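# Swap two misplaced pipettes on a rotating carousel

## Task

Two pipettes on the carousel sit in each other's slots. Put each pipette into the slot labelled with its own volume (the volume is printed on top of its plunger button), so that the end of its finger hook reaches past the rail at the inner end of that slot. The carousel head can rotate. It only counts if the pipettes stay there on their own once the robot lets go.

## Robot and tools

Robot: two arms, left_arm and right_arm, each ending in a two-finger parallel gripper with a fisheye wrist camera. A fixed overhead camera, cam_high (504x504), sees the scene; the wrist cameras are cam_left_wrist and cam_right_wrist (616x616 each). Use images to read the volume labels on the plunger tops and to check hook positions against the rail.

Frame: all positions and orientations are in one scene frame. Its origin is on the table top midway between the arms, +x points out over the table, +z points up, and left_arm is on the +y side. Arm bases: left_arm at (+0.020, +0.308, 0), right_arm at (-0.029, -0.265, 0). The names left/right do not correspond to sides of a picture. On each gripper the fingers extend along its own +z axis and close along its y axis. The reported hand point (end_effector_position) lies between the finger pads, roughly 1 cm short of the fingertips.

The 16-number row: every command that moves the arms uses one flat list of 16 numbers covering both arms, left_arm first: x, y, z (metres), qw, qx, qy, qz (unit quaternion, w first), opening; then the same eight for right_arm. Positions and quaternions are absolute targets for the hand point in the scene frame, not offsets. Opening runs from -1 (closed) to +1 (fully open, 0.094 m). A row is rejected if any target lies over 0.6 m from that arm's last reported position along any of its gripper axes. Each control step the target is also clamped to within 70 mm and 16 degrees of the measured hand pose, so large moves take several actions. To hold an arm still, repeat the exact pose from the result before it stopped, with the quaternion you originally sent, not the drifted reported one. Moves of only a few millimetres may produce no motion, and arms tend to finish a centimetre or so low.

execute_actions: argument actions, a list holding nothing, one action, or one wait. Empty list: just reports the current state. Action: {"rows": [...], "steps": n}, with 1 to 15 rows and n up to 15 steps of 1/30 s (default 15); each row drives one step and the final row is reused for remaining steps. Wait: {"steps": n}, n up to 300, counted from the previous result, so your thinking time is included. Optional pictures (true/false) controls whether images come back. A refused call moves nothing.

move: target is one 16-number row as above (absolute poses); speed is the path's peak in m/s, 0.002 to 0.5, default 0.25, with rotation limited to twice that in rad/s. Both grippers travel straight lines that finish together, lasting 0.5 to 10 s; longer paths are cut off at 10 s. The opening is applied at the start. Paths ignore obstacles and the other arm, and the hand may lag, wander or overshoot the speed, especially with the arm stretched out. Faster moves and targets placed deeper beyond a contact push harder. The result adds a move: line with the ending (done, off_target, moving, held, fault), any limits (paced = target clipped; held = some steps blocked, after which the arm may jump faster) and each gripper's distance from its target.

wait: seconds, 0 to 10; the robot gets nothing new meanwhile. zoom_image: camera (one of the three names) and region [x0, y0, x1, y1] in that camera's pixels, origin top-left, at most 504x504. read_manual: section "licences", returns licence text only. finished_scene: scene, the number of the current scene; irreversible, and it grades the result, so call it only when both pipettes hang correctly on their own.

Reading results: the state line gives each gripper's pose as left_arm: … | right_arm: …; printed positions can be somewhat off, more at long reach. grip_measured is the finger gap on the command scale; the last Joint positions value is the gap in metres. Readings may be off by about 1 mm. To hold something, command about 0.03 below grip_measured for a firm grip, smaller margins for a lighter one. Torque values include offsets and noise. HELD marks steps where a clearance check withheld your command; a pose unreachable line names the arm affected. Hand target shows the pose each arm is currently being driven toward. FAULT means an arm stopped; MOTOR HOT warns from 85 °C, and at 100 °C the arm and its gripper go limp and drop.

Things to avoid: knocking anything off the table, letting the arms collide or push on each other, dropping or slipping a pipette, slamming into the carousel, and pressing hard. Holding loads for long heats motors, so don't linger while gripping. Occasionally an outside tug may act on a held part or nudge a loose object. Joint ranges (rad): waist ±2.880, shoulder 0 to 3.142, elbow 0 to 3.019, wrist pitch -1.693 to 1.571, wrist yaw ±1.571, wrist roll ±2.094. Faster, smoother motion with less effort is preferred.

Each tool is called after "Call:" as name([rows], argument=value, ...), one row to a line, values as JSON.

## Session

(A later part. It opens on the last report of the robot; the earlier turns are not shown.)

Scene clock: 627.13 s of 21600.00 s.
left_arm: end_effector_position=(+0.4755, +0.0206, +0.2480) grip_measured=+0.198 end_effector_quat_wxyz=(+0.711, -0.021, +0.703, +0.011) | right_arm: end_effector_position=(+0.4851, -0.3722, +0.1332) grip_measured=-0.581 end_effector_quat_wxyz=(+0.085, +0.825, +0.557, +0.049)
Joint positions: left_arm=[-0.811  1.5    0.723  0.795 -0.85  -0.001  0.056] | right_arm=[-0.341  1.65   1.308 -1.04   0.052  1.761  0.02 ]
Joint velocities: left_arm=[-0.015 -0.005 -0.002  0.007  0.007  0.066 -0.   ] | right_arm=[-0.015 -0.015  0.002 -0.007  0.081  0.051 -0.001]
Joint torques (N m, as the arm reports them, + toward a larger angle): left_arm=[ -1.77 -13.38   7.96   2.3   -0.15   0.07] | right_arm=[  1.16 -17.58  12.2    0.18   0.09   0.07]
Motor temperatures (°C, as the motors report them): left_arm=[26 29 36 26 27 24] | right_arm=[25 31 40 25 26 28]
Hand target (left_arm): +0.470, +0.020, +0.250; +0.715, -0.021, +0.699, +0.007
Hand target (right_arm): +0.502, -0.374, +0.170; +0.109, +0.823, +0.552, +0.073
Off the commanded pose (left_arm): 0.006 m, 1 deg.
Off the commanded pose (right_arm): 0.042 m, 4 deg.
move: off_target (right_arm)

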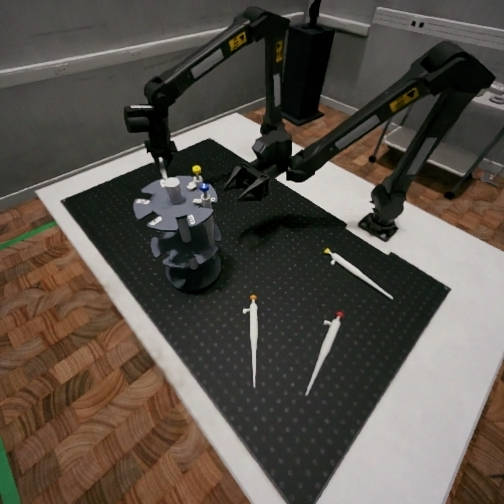

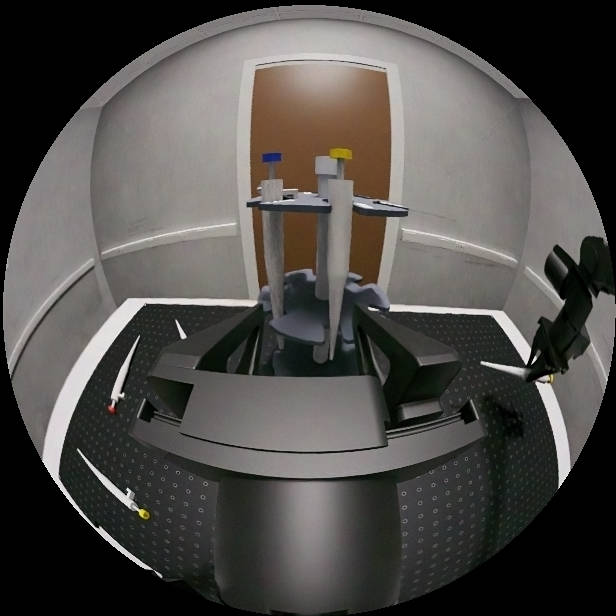

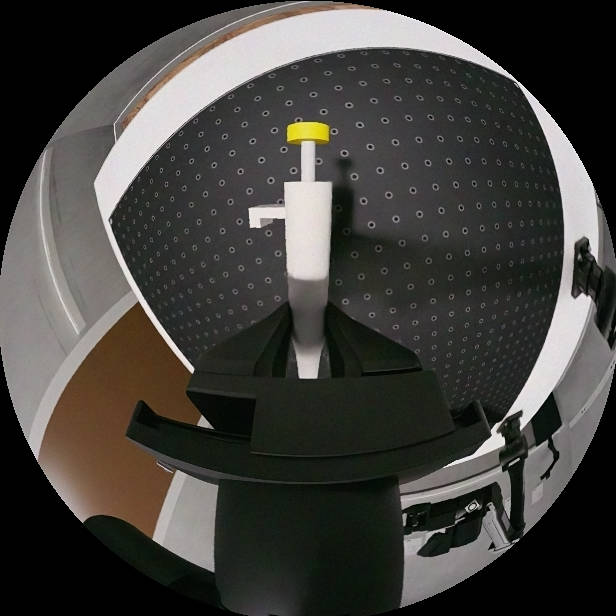

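Call:
move(target=[0.47,0.02,0.25,0.715,-0.021,0.699,0.007,0.2, 0.56,-0.20,0.30,0.7251,-0.0890,0.6761,0.0955,-0.615], speed=0.25)

Scene clock: 635.63 s of 21600.00 s.
left_arm: end_effector_position=(+0.4755, +0.0206, +0.2480) grip_measured=+0.198 end_effector_quat_wxyz=(+0.711, -0.021, +0.703, +0.011) | right_arm: end_effector_position=(+0.5515, -0.1940, +0.2825) grip_measured=-0.580 end_effector_quat_wxyz=(+0.707, -0.090, +0.694, +0.100)
Joint positions: left_arm=[-0.811  1.5    0.723  0.795 -0.85  -0.001  0.056] | right_arm=[-0.092  1.446  0.777  0.688 -0.207  0.016  0.02 ]
Joint velocities: left_arm=[ 0.005  0.005  0.007 -0.017 -0.007 -0.007 -0.001] | right_arm=[-0.015 -0.005 -0.002 -0.007  0.037 -0.081  0.   ]
Joint torques (N m, as the arm reports them, + toward a larger angle): left_arm=[ -1.17 -13.53   8.02   2.34  -0.14   0.1 ] | right_arm=[ -0.44 -10.05   9.55   4.16  -0.23  -0.11]
Motor temperatures (°C, as the motors report them): left_arm=[26 29 36 26 27 24] | right_arm=[25 31 40 25 26 28]
Hand target (left_arm): +0.470, +0.020, +0.250; +0.715, -0.021, +0.699, +0.007
Hand target (right_arm): +0.560, -0.201, +0.298; +0.725, -0.093, +0.677, +0.090
Off the commanded pose (left_arm): 0.006 m, 1 deg.
Off the commanded pose (right_arm): 0.020 m, 3 deg.
After step 90, 0.23 s passed at rest.
move: off_target (right_arm)

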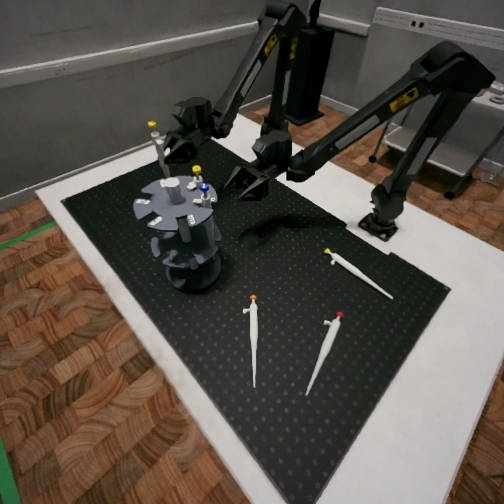

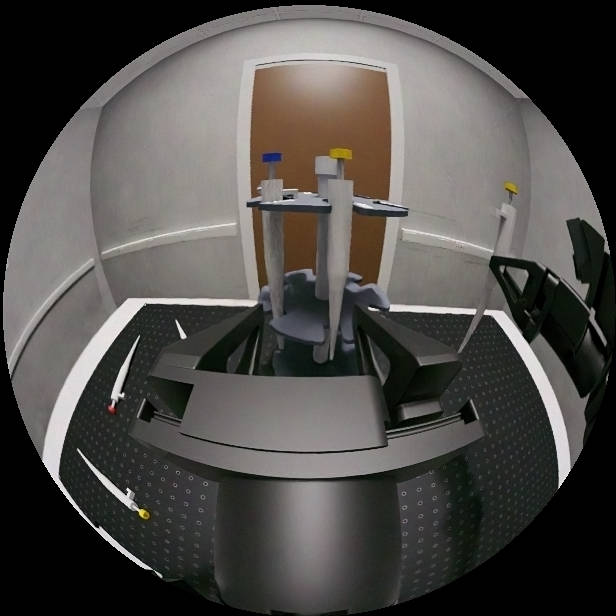

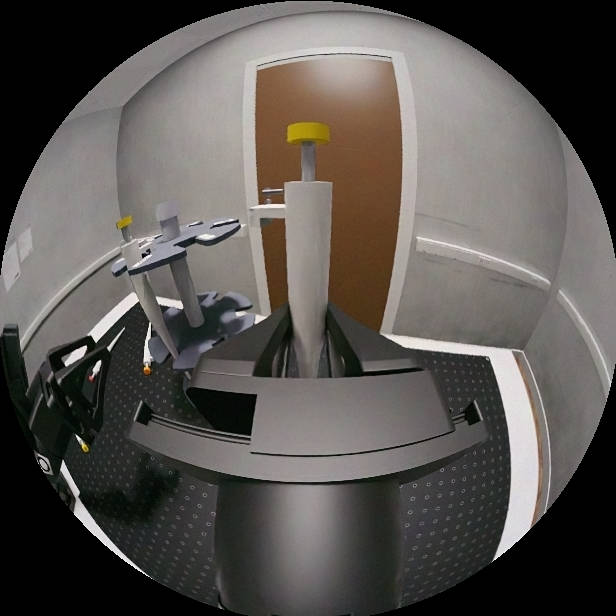

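Call:
zoom_image(camera="cam_high", region=[132, 110, 172, 140])

Region (132, 110, 172, 140) of cam_high's 504x504 image, scaled by 12.600, with more detail than that image has; it fills the top 378 rows of this view, and the rest is white.

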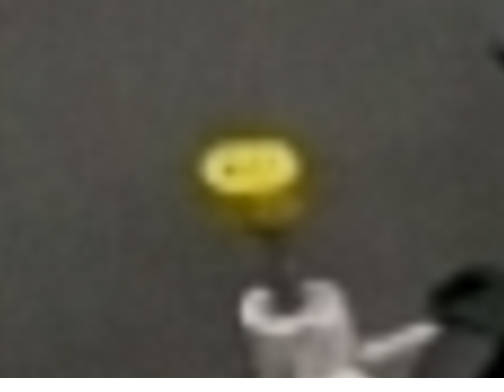

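Call:
move(target=[0.44,-0.075,0.355,0.2778,0.3650,0.8811,-0.1151,-0.8, 0.47,-0.125,0.215,0.7251,-0.0890,0.6761,0.0955,-0.615], speed=0.2)

Scene clock: 649.60 s of 21600.00 s.
left_arm: end_effector_position=(+0.4289, -0.0711, +0.3377) grip_measured=-0.798 end_effector_quat_wxyz=(+0.270, +0.370, +0.882, -0.110) | right_arm: end_effector_position=(+0.4735, -0.1304, +0.2138) grip_measured=-0.580 end_effector_quat_wxyz=(+0.719, -0.083, +0.684, +0.096)
Joint positions: left_arm=[-0.747  1.439  1.51  -1.051  0.024  0.046  0.009] | right_arm=[0.114 1.48  0.522 1.01  0.015 0.011 0.02 ]
Joint velocities: left_arm=[-0.005  0.005  0.007 -0.002 -0.007  0.007 -0.   ] | right_arm=[ 0.005  0.015 -0.002 -0.007  0.022  0.081 -0.   ]
Joint torques (N m, as the arm reports them, + toward a larger angle): left_arm=[ -0.11 -12.46  17.21   0.59   0.09   0.24] | right_arm=[ 1.84 -8.1   5.55  4.2   0.14 -0.11]
Motor temperatures (°C, as the motors report them): left_arm=[26 29 37 26 27 24] | right_arm=[25 30 40 26 26 28]
Hand target (left_arm): +0.441, -0.075, +0.354; +0.280, +0.369, +0.879, -0.112
Hand target (right_arm): +0.472, -0.125, +0.214; +0.725, -0.089, +0.676, +0.095
Off the commanded pose (left_arm): 0.021 m, 1 deg.
Off the commanded pose (right_arm): 0.007 m, 1 deg.
After step 90, 7.37 s passed at rest.
move: off_target (left_arm)

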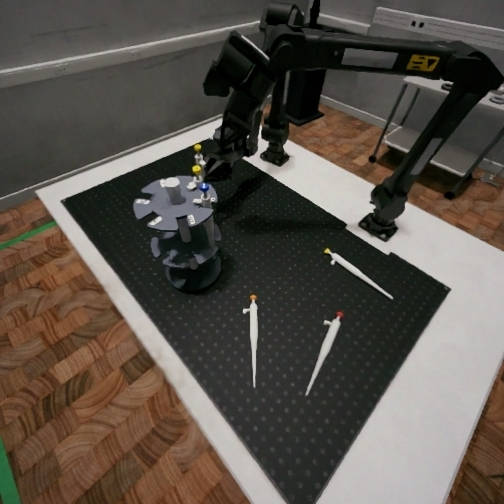

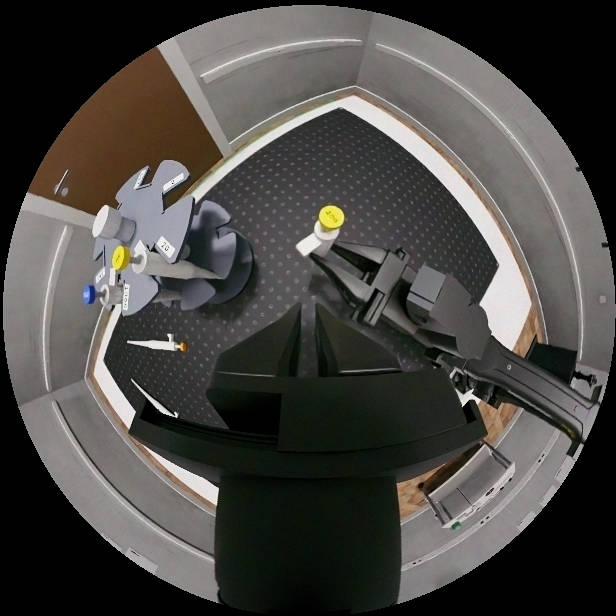

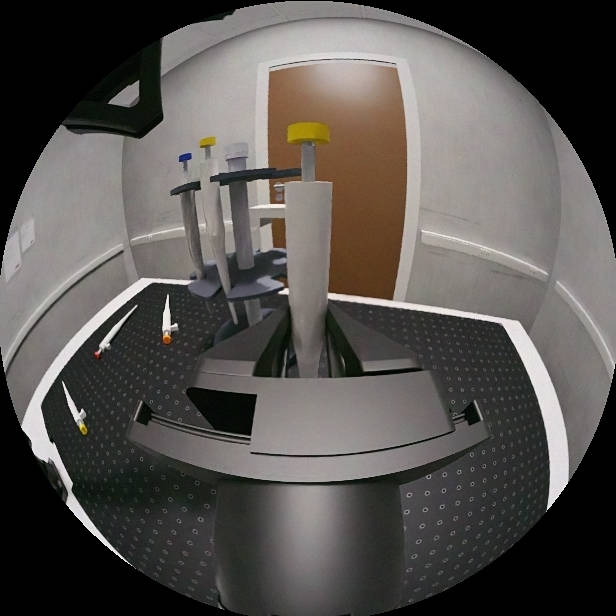

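Call:
zoom_image(camera="cam_left_wrist", region=[290, 195, 370, 265])

Call:
zoom_image(camera="cam_left_wrist", region=[75, 150, 265, 320])

Region (290, 195, 370, 265) of cam_left_wrist's 616x616 image, scaled by 6.300, with more detail than that image has; it fills the top 441 rows of this view, and the rest is white.

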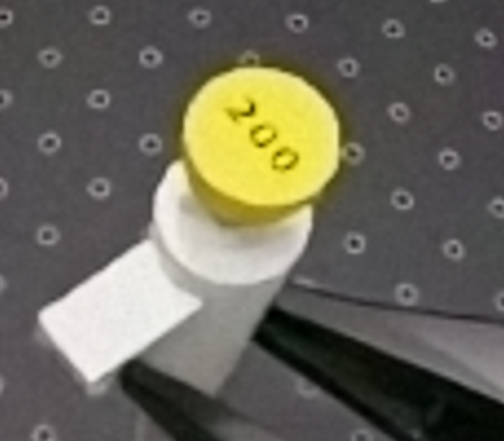

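Region (75, 150, 265, 320) of cam_left_wrist's 616x616 image, scaled by 2.653, with more detail than that image has; it fills the top 451 rows of this view, and the rest is white.

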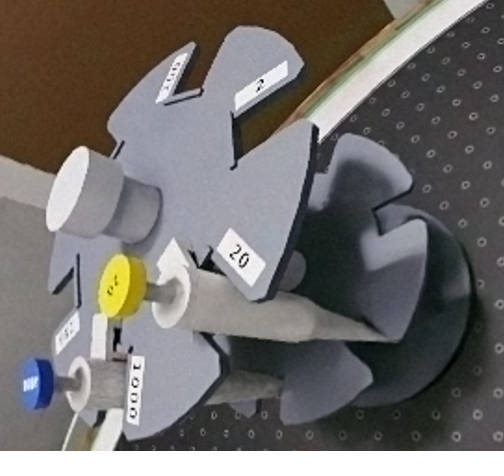

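Call:
move(target=[0.50,-0.005,0.262,0.7247,-0.0300,0.6877,0.0316,0.3, 0.52,-0.27,0.28,0.7251,-0.0890,0.6761,0.0955,-0.615], speed=0.2)

Scene clock: 672.80 s of 21600.00 s.
left_arm: end_effector_position=(+0.5016, -0.0022, +0.2725) grip_measured=+0.298 end_effector_quat_wxyz=(+0.723, -0.042, +0.689, +0.027) | right_arm: end_effector_position=(+0.5043, -0.2625, +0.2408) grip_measured=-0.580 end_effector_quat_wxyz=(+0.702, -0.090, +0.700, +0.100)
Joint positions: left_arm=[-0.818  1.568  0.853  0.791 -0.908  0.036  0.061] | right_arm=[-0.269  1.418  0.613  0.81  -0.383  0.016  0.02 ]
Joint velocities: left_arm=[-0.005 -0.005  0.002  0.002 -0.051  0.022 -0.001] | right_arm=[-0.015 -0.005  0.002 -0.007 -0.051 -0.051 -0.001]
Joint torques (N m, as the arm reports them, + toward a larger angle): left_arm=[ -0.8  -13.53   8.43   2.14  -0.14   0.08] | right_arm=[ -0.57 -12.04  10.98   1.76  -0.22   0.16]
Motor temperatures (°C, as the motors report them): left_arm=[26 29 41 26 27 24] | right_arm=[25 30 39 26 26 28]
Hand target (left_arm): +0.498, -0.004, +0.262; +0.721, -0.035, +0.691, +0.032
Hand target (right_arm): +0.516, -0.270, +0.280; +0.725, -0.090, +0.676, +0.095
Off the commanded pose (left_arm): 0.011 m, 2 deg.
Off the commanded pose (right_arm): 0.043 m, 4 deg.
After step 90, 16.50 s passed at rest.
move: off_target (left_arm, right_arm)

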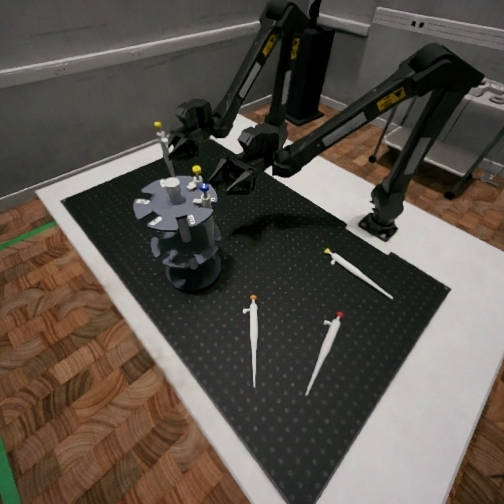

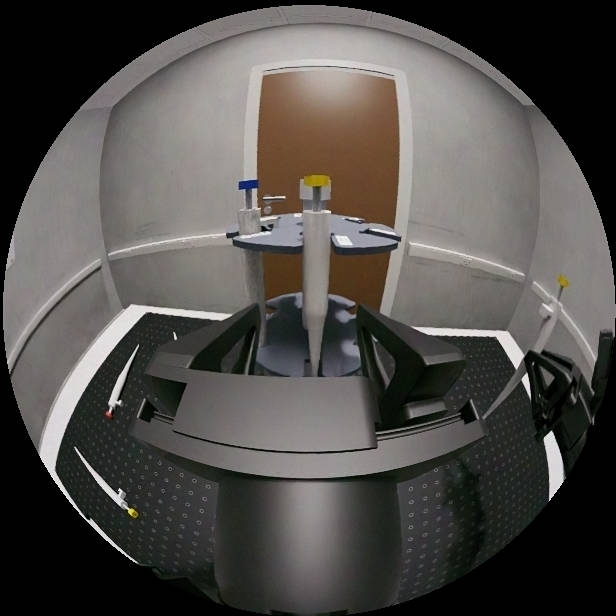

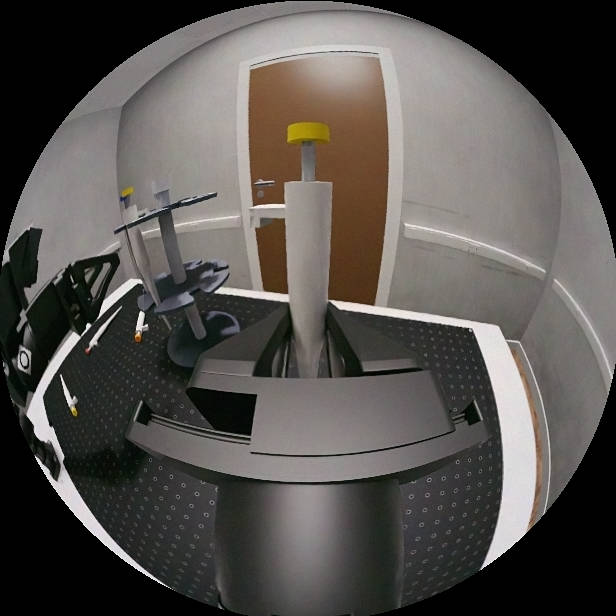

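Call:
move(target=[0.580,-0.004,0.250,0.7180,-0.0300,0.6945,0.0316,0.1, 0.5043,-0.2625,0.2408,0.702,-0.090,0.700,0.100,-0.615], speed=0.08)

Scene clock: 676.70 s of 21600.00 s.
left_arm: end_effector_position=(+0.5662, +0.0027, +0.2419) grip_measured=+0.102 end_effector_quat_wxyz=(+0.715, -0.024, +0.698, +0.036) | right_arm: end_effector_position=(+0.5043, -0.2625, +0.2408) grip_measured=-0.580 end_effector_quat_wxyz=(+0.702, -0.090, +0.700, +0.100)
Joint positions: left_arm=[-0.713  1.705  0.951  0.789 -0.79   0.041  0.052] | right_arm=[-0.269  1.418  0.613  0.81  -0.383  0.016  0.02 ]
Joint velocities: left_arm=[-0.005  0.005  0.007  0.022  0.051  0.051 -0.001] | right_arm=[-0.005 -0.005 -0.002 -0.017 -0.007 -0.051 -0.   ]
Joint torques (N m, as the arm reports them, + toward a larger angle): left_arm=[  0.16 -15.28  14.06   1.03   0.08  -0.01] | right_arm=[ 1.01 -9.53  6.72  2.41 -0.07  0.  ]
Motor temperatures (°C, as the motors report them): left_arm=[26 29 40 26 27 24] | right_arm=[25 30 39 26 26 28]
Hand target (left_arm): +0.579, -0.004, +0.250; +0.718, -0.030, +0.694, +0.032
Hand target (right_arm): +0.504, -0.263, +0.241; +0.702, -0.090, +0.700, +0.100
Off the commanded pose (left_arm): 0.017 m, 1 deg.
Off the commanded pose (right_arm): 0.000 m, 0 deg.
move: off_target (left_arm)

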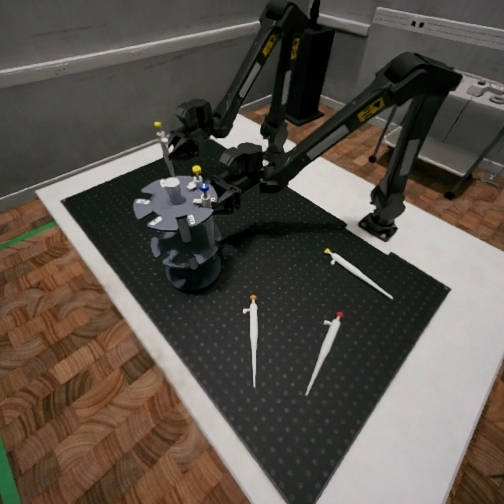

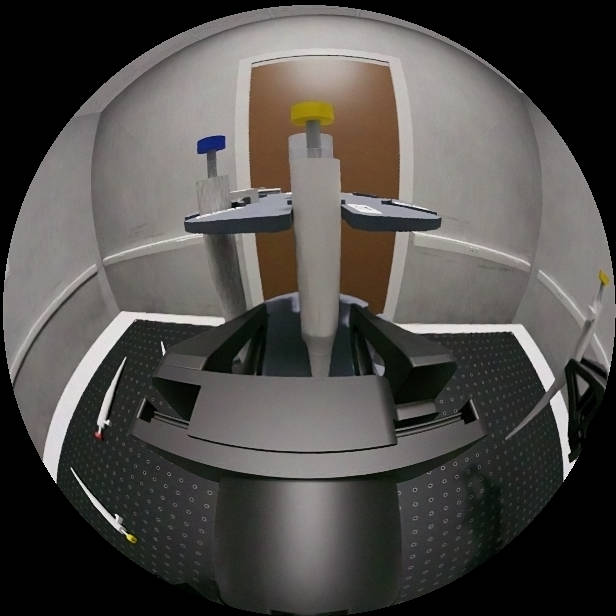

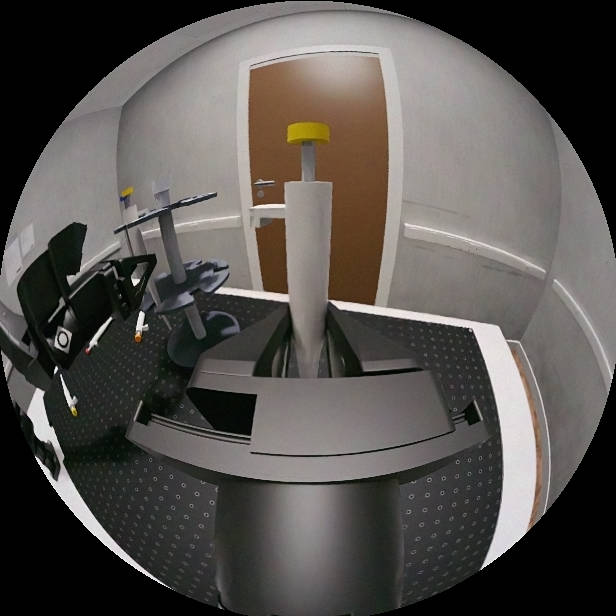

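Call:
move(target=[0.592,0.050,0.250,0.6948,0.1798,0.6710,-0.1862,-0.25, 0.5043,-0.2625,0.2408,0.702,-0.090,0.700,0.100,-0.615], speed=0.1)

Scene clock: 683.47 s of 21600.00 s.
left_arm: end_effector_position=(+0.5948, +0.0443, +0.2469) grip_measured=-0.248 end_effector_quat_wxyz=(+0.692, +0.185, +0.673, -0.184) | right_arm: end_effector_position=(+0.5043, -0.2625, +0.2408) grip_measured=-0.580 end_effector_quat_wxyz=(+0.702, -0.090, +0.700, +0.100)
Joint positions: left_arm=[-0.4    1.627  0.864  0.789  0.135  0.006  0.035] | right_arm=[-0.269  1.418  0.613  0.81  -0.383  0.016  0.02 ]
Joint velocities: left_arm=[ 0.005  0.015 -0.012 -0.017 -0.037 -0.022  0.001] | right_arm=[-0.005 -0.015  0.012 -0.002 -0.037 -0.037 -0.001]
Joint torques (N m, as the arm reports them, + toward a larger angle): left_arm=[ -0.67 -16.84   8.7    2.04   0.08  -0.06] | right_arm=[ 0.7  -9.39  6.72  2.35 -0.08  0.03]
Motor temperatures (°C, as the motors report them): left_arm=[26 29 39 26 27 24] | right_arm=[25 30 39 25 26 28]
Hand target (left_arm): +0.594, +0.049, +0.250; +0.696, +0.180, +0.670, -0.186
Hand target (right_arm): +0.504, -0.262, +0.241; +0.702, -0.090, +0.700, +0.100
Off the commanded pose (left_arm): 0.007 m, 1 deg.
Off the commanded pose (right_arm): 0.000 m, 0 deg.
After step 90, 0.37 s passed at rest.
move: done

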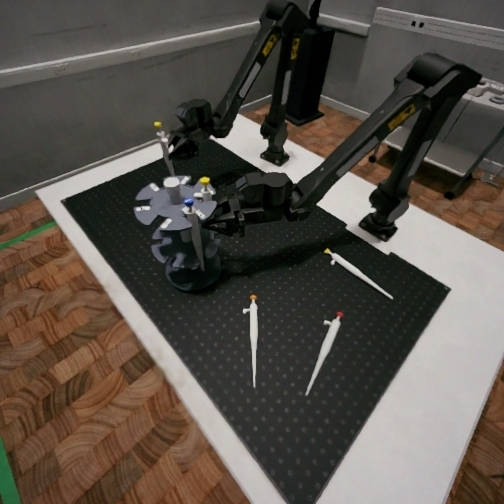

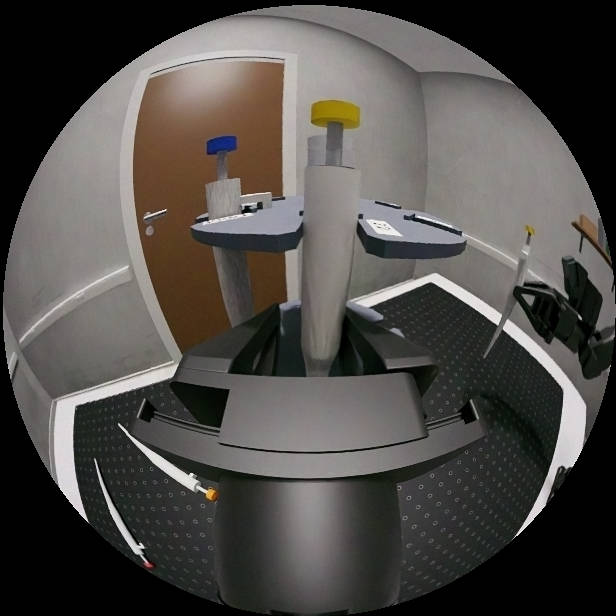

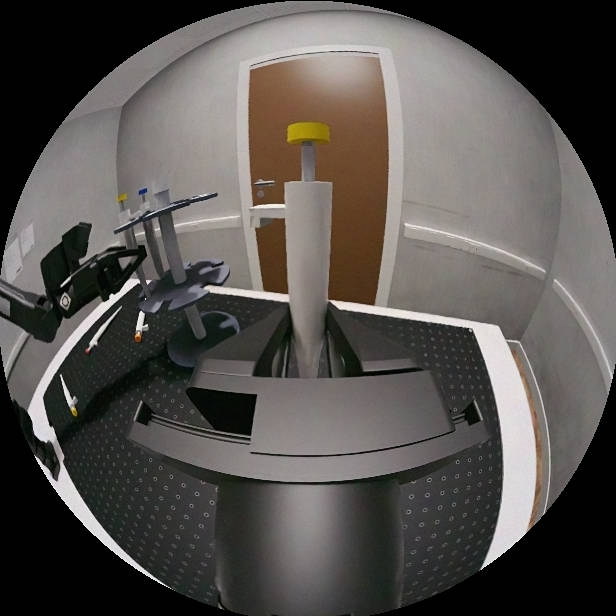

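Call:
move(target=[0.628,0.075,0.250,0.6067,0.3733,0.5859,-0.3865,-0.25, 0.5043,-0.2625,0.2408,0.702,-0.090,0.700,0.100,-0.615], speed=0.1)

Scene clock: 689.33 s of 21600.00 s.
left_arm: end_effector_position=(+0.6118, +0.0715, +0.2444) grip_measured=-0.248 end_effector_quat_wxyz=(+0.605, +0.376, +0.586, -0.386) | right_arm: end_effector_position=(+0.5043, -0.2625, +0.2408) grip_measured=-0.580 end_effector_quat_wxyz=(+0.702, -0.090, +0.700, +0.100)
Joint positions: left_arm=[-0.16   1.774  1.053  0.777  0.986 -0.043  0.035] | right_arm=[-0.269  1.418  0.613  0.81  -0.383  0.016  0.02 ]
Joint velocities: left_arm=[-0.005  0.005  0.002  0.002  0.022 -0.037 -0.   ] | right_arm=[-0.015 -0.005 -0.032  0.002 -0.037 -0.022  0.001]
Joint torques (N m, as the arm reports them, + toward a larger angle): left_arm=[  0.2  -16.48  14.14   0.96   0.04  -0.11] | right_arm=[ 0.89 -9.51  6.78  2.39 -0.09  0.03]
Motor temperatures (°C, as the motors report them): left_arm=[26 29 39 26 27 24] | right_arm=[25 30 39 25 26 28]
Hand target (left_arm): +0.628, +0.074, +0.250; +0.607, +0.373, +0.585, -0.386
Hand target (right_arm): +0.504, -0.262, +0.241; +0.702, -0.090, +0.700, +0.100
Off the commanded pose (left_arm): 0.018 m, 0 deg.
Off the commanded pose (right_arm): 0.000 m, 0 deg.
move: off_target (left_arm)

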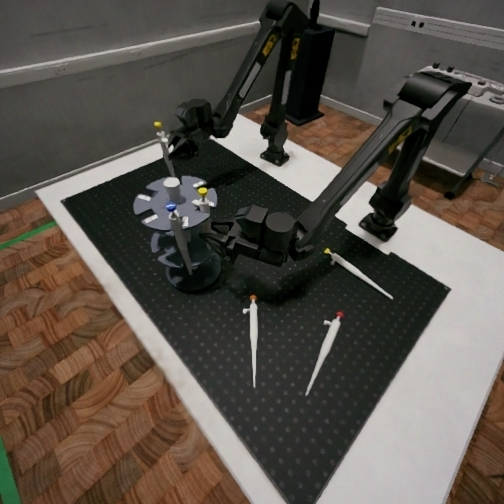

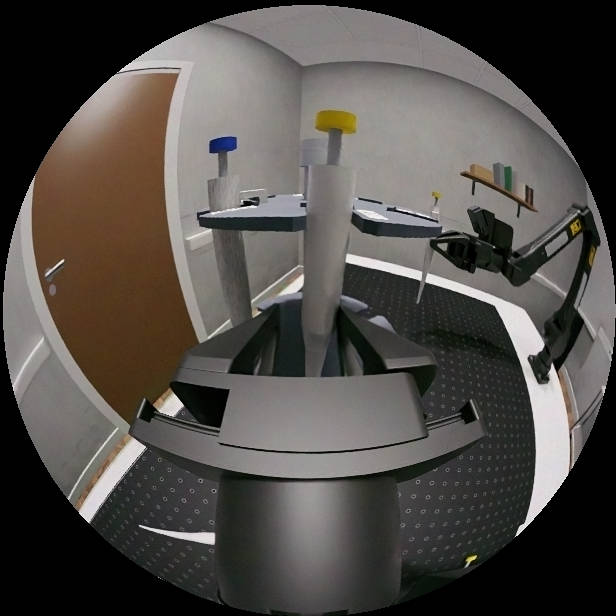

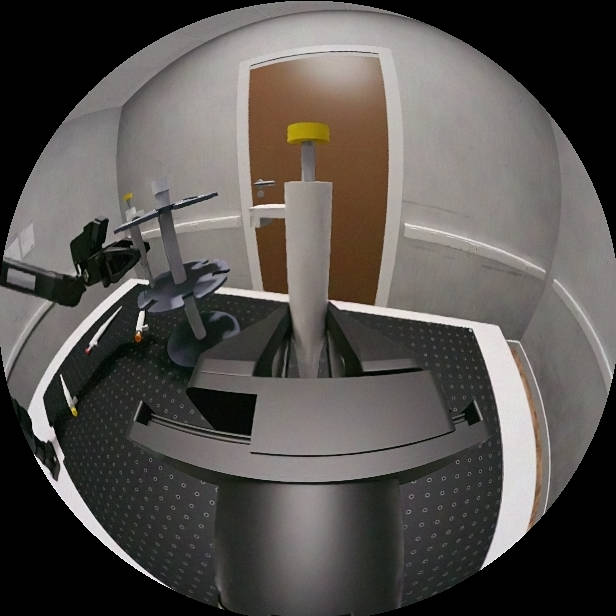

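Call:
move(target=[0.672,0.068,0.250,0.5707,0.4229,0.5512,-0.4379,-0.25, 0.5043,-0.2625,0.2408,0.702,-0.090,0.700,0.100,-0.615], speed=0.07)

Scene clock: 693.43 s of 21600.00 s.
left_arm: end_effector_position=(+0.6553, +0.0635, +0.2463) grip_measured=-0.248 end_effector_quat_wxyz=(+0.569, +0.425, +0.551, -0.439) | right_arm: end_effector_position=(+0.5043, -0.2625, +0.2408) grip_measured=-0.580 end_effector_quat_wxyz=(+0.702, -0.090, +0.700, +0.100)
Joint positions: left_arm=[-0.138  1.923  1.283  0.725  1.182 -0.079  0.035] | right_arm=[-0.269  1.418  0.613  0.81  -0.383  0.016  0.02 ]
Joint velocities: left_arm=[ 0.005  0.005 -0.002  0.002  0.066  0.007 -0.001] | right_arm=[-0.015  0.005 -0.007 -0.002  0.037 -0.051  0.   ]
Joint torques (N m, as the arm reports them, + toward a larger angle): left_arm=[  0.09 -19.2   14.54   0.82   0.02   0.03] | right_arm=[ 1.14 -9.6   6.79  2.33 -0.06  0.05]
Motor temperatures (°C, as the motors report them): left_arm=[26 29 40 26 27 24] | right_arm=[25 30 39 25 26 28]
Hand target (left_arm): +0.671, +0.067, +0.250; +0.571, +0.423, +0.551, -0.438
Hand target (right_arm): +0.504, -0.262, +0.241; +0.702, -0.090, +0.700, +0.100
Off the commanded pose (left_arm): 0.018 m, 0 deg.
Off the commanded pose (right_arm): 0.000 m, 0 deg.
move: off_target (left_arm)

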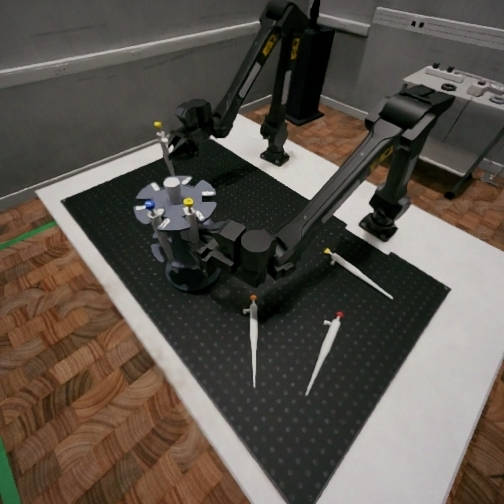

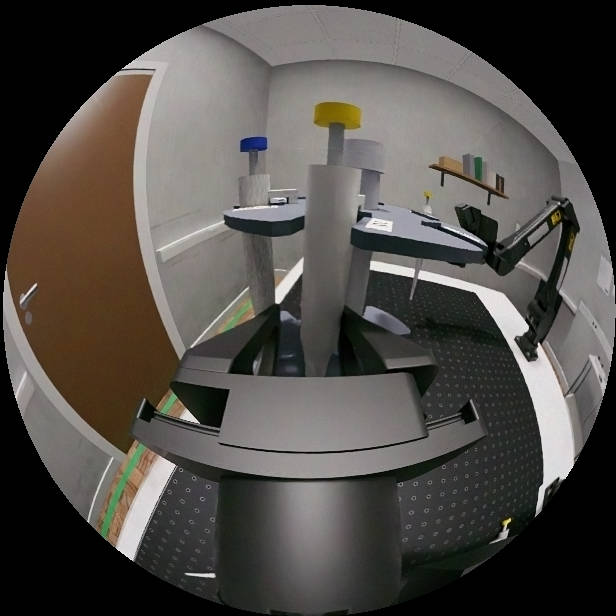

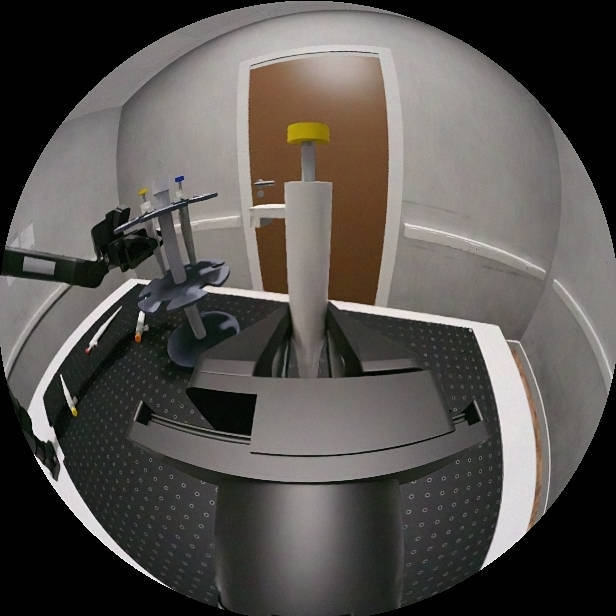

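Call:
move(target=[0.700,0.062,0.250,0.5707,0.4229,0.5512,-0.4379,-0.25, 0.5043,-0.2625,0.2408,0.702,-0.090,0.700,0.100,-0.615], speed=0.05)

Call:
zoom_image(camera="cam_high", region=[120, 160, 250, 260])

Scene clock: 698.60 s of 21600.00 s.
left_arm: end_effector_position=(+0.6833, +0.0598, +0.2469) grip_measured=-0.248 end_effector_quat_wxyz=(+0.568, +0.424, +0.551, -0.439) | right_arm: end_effector_position=(+0.5043, -0.2625, +0.2408) grip_measured=-0.580 end_effector_quat_wxyz=(+0.702, -0.090, +0.700, +0.100)
Joint positions: left_arm=[-0.138  1.981  1.382  0.682  1.182 -0.08   0.035] | right_arm=[-0.269  1.418  0.613  0.81  -0.383  0.016  0.02 ]
Joint velocities: left_arm=[-0.005 -0.005 -0.012 -0.007 -0.066  0.007 -0.   ] | right_arm=[ 0.005 -0.015  0.002 -0.022 -0.095  0.022 -0.001]
Joint torques (N m, as the arm reports them, + toward a larger angle): left_arm=[  0.12 -20.26  15.19   0.71  -0.06  -0.02] | right_arm=[ 0.63 -9.53  6.75  2.51 -0.05  0.01]
Motor temperatures (°C, as the motors report them): left_arm=[26 29 40 26 27 24] | right_arm=[25 30 38 25 26 28]
Hand target (left_arm): +0.699, +0.062, +0.250; +0.571, +0.423, +0.551, -0.438
Hand target (right_arm): +0.504, -0.262, +0.241; +0.702, -0.090, +0.700, +0.100
Off the commanded pose (left_arm): 0.017 m, 0 deg.
Off the commanded pose (right_arm): 0.000 m, 0 deg.
After step 90, 0.97 s passed at rest.
move: off_target (left_arm)

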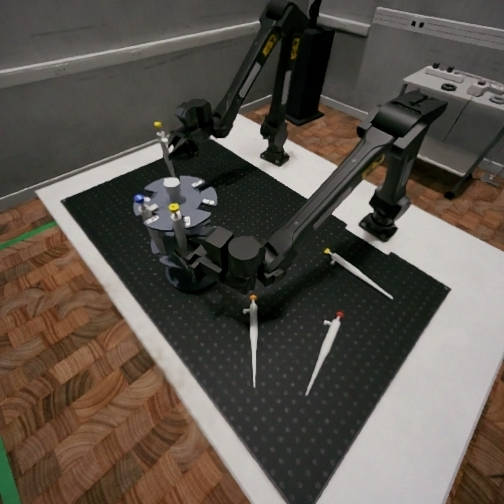

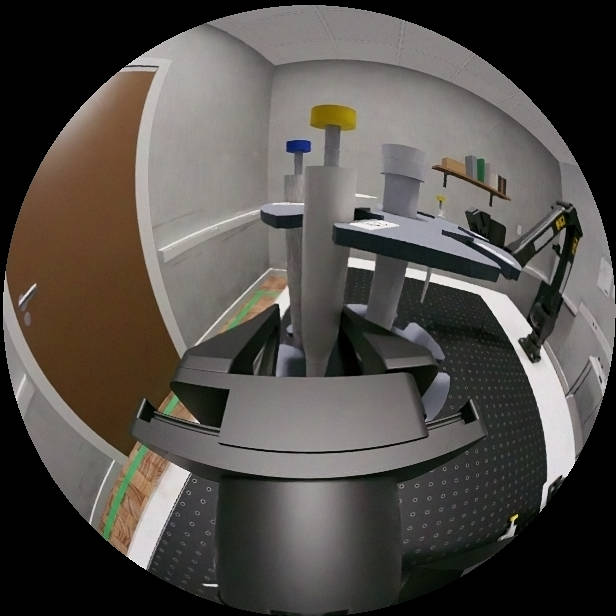

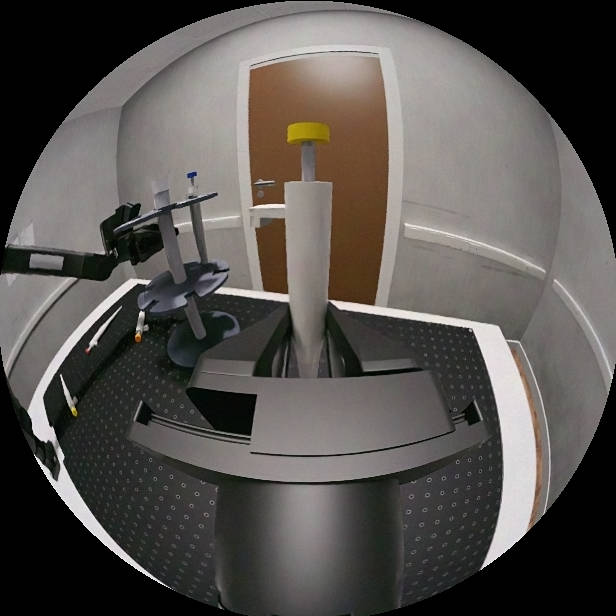

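Region (120, 160, 250, 260) of cam_high's 504x504 image, scaled by 3.877, with more detail than that image has; it fills the top 388 rows of this view, and the rest is white.

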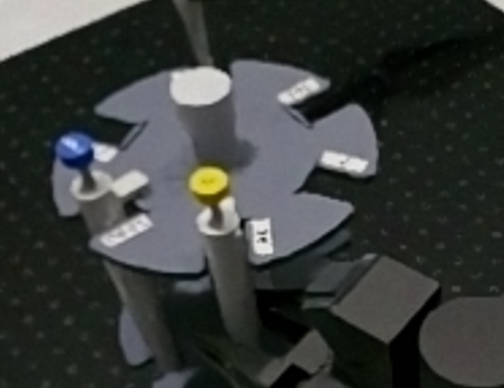

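Call:
move(target=[0.6833,0.0598,0.2469,0.568,0.424,0.551,-0.439,-0.25, 0.708,-0.112,0.30,0.6828,-0.2444,0.6367,0.2621,-0.615], speed=0.2)

Scene clock: 719.67 s of 21600.00 s.
left_arm: end_effector_position=(+0.6833, +0.0598, +0.2469) grip_measured=-0.248 end_effector_quat_wxyz=(+0.568, +0.424, +0.551, -0.439) | right_arm: end_effector_position=(+0.6937, -0.1224, +0.2821) grip_measured=-0.580 end_effector_quat_wxyz=(+0.676, -0.240, +0.648, +0.257)
Joint positions: left_arm=[-0.138  1.981  1.382  0.682  1.182 -0.08   0.035] | right_arm=[-0.103  1.865  1.305  0.618 -0.665  0.045  0.02 ]
Joint velocities: left_arm=[-0.005 -0.005  0.007 -0.002  0.007 -0.066  0.   ] | right_arm=[-0.005  0.005 -0.012 -0.007  0.037  0.037  0.   ]
Joint torques (N m, as the arm reports them, + toward a larger angle): left_arm=[ -0.86 -23.29  10.14   1.31  -0.07   0.03] | right_arm=[  1.63 -17.48  12.42   1.57  -0.17   0.16]
Motor temperatures (°C, as the motors report them): left_arm=[26 30 41 26 27 24] | right_arm=[25 30 39 25 26 28]
Hand target (left_arm): +0.683, +0.060, +0.247; +0.568, +0.424, +0.551, -0.439
Hand target (right_arm): +0.706, -0.114, +0.303; +0.684, -0.244, +0.635, +0.262
Off the commanded pose (left_arm): 0.000 m, 0 deg.
Off the commanded pose (right_arm): 0.025 m, 2 deg.
After step 90, 16.33 s passed at rest.
move: off_target (right_arm)

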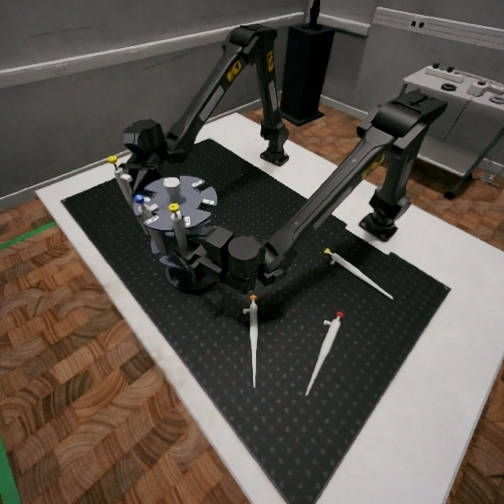

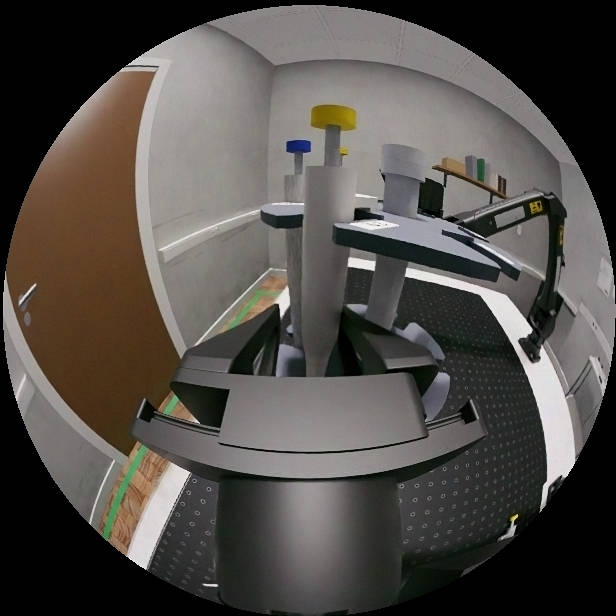

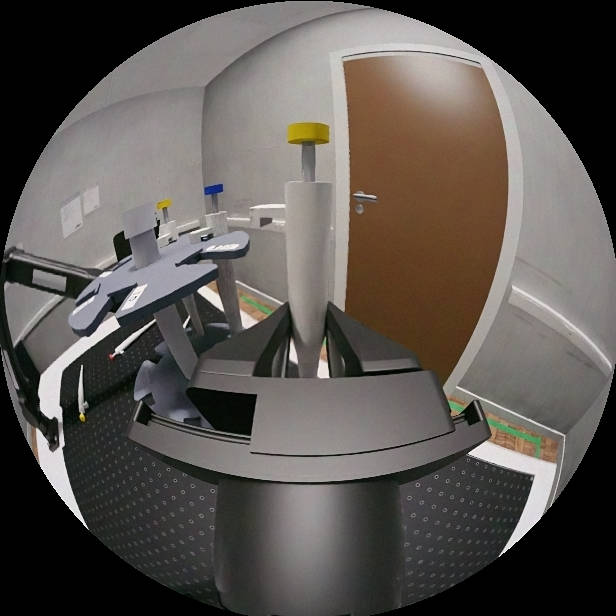

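Call:
zoom_image(camera="cam_right_wrist", region=[60, 170, 340, 430])

Call:
zoom_image(camera="cam_high", region=[95, 140, 225, 240])

Region (60, 170, 340, 430) of cam_right_wrist's 616x616 image, scaled by 1.800, with more detail than that image has; it fills the top 468 rows of this view, and the rest is white.

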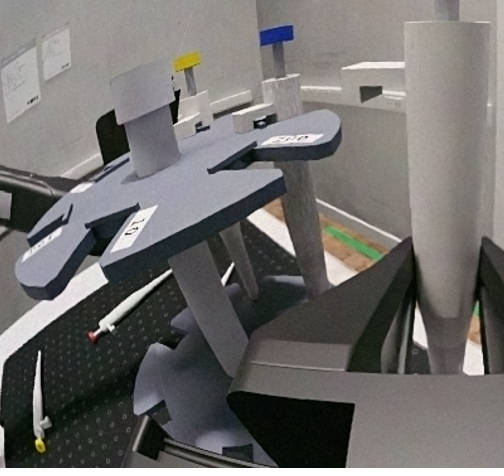

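Region (95, 140, 225, 240) of cam_high's 504x504 image, scaled by 3.877, with more detail than that image has; it fills the top 388 rows of this view, and the rest is white.

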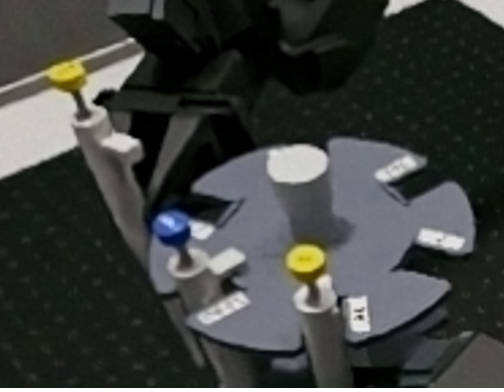

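Call:
move(target=[0.6833,0.0598,0.2469,0.568,0.424,0.551,-0.439,-0.25, 0.678,-0.087,0.290,0.6828,-0.2444,0.6367,0.2621,-0.615], speed=0.05)

Call:
zoom_image(camera="cam_right_wrist", region=[60, 150, 340, 410])

Scene clock: 738.67 s of 21600.00 s.
left_arm: end_effector_position=(+0.6833, +0.0598, +0.2469) grip_measured=-0.248 end_effector_quat_wxyz=(+0.568, +0.424, +0.551, -0.439) | right_arm: end_effector_position=(+0.6844, -0.0937, +0.2667) grip_measured=-0.580 end_effector_quat_wxyz=(+0.666, -0.239, +0.656, +0.263)
Joint positions: left_arm=[-0.138  1.981  1.382  0.682  1.182 -0.08   0.035] | right_arm=[-0.055  1.865  1.274  0.623 -0.626  0.045  0.02 ]
Joint velocities: left_arm=[-0.005 -0.005 -0.007  0.002 -0.051  0.022 -0.   ] | right_arm=[-0.015 -0.005  0.007 -0.017  0.022 -0.037 -0.   ]
Joint torques (N m, as the arm reports them, + toward a larger angle): left_arm=[ -0.79 -23.17  10.07   1.32  -0.08   0.05] | right_arm=[  1.46 -21.04   7.33   4.02   0.18   0.07]
Motor temperatures (°C, as the motors report them): left_arm=[26 31 39 26 27 24] | right_arm=[25 31 43 25 26 28]
Hand target (left_arm): +0.683, +0.060, +0.247; +0.568, +0.424, +0.551, -0.439
Hand target (right_arm): +0.678, -0.087, +0.290; +0.683, -0.244, +0.637, +0.262
Off the commanded pose (left_arm): 0.000 m, 0 deg.
Off the commanded pose (right_arm): 0.025 m, 3 deg.
After step 90, 14.87 s passed at rest.
move: off_target (right_arm)

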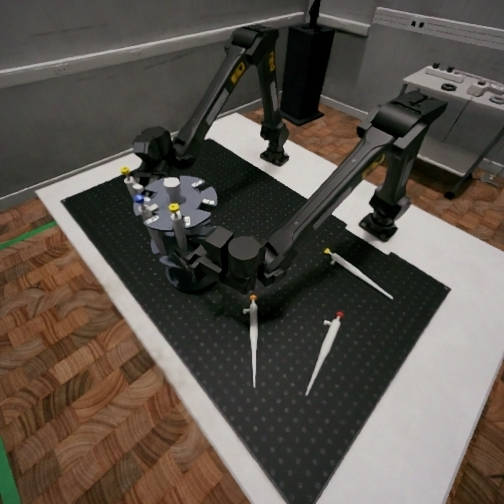

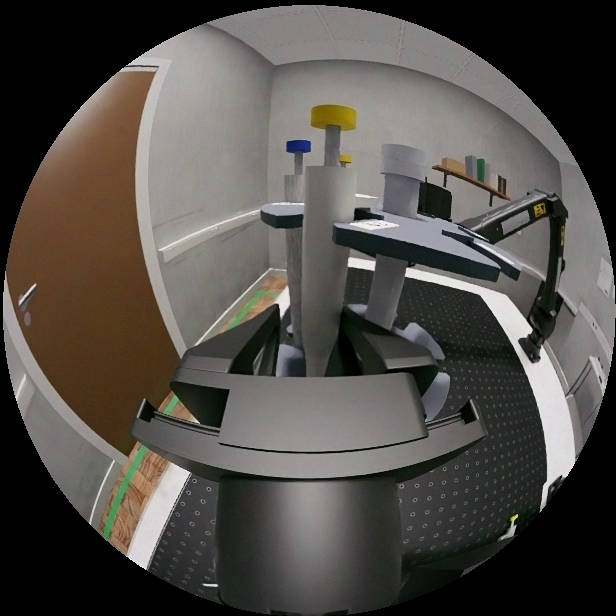

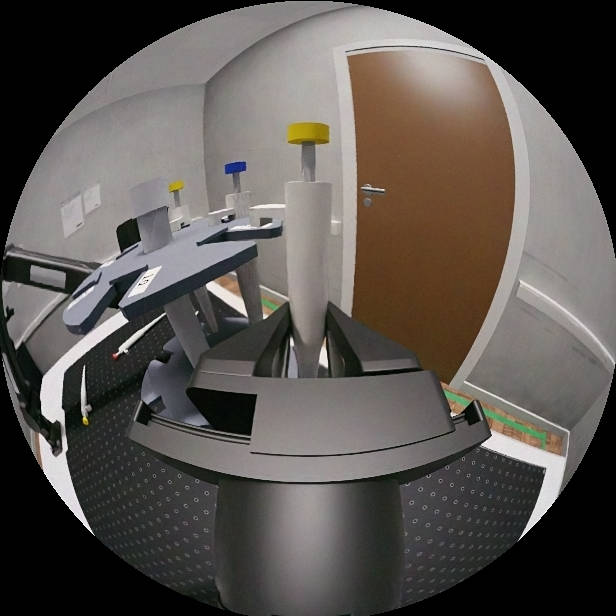

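Region (60, 150, 340, 410) of cam_right_wrist's 616x616 image, scaled by 1.800, with more detail than that image has; it fills the top 468 rows of this view, and the rest is white.

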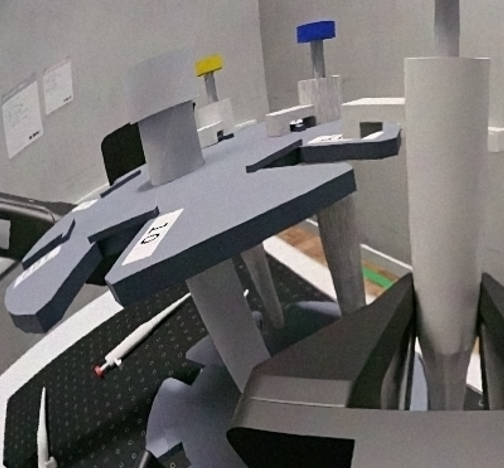

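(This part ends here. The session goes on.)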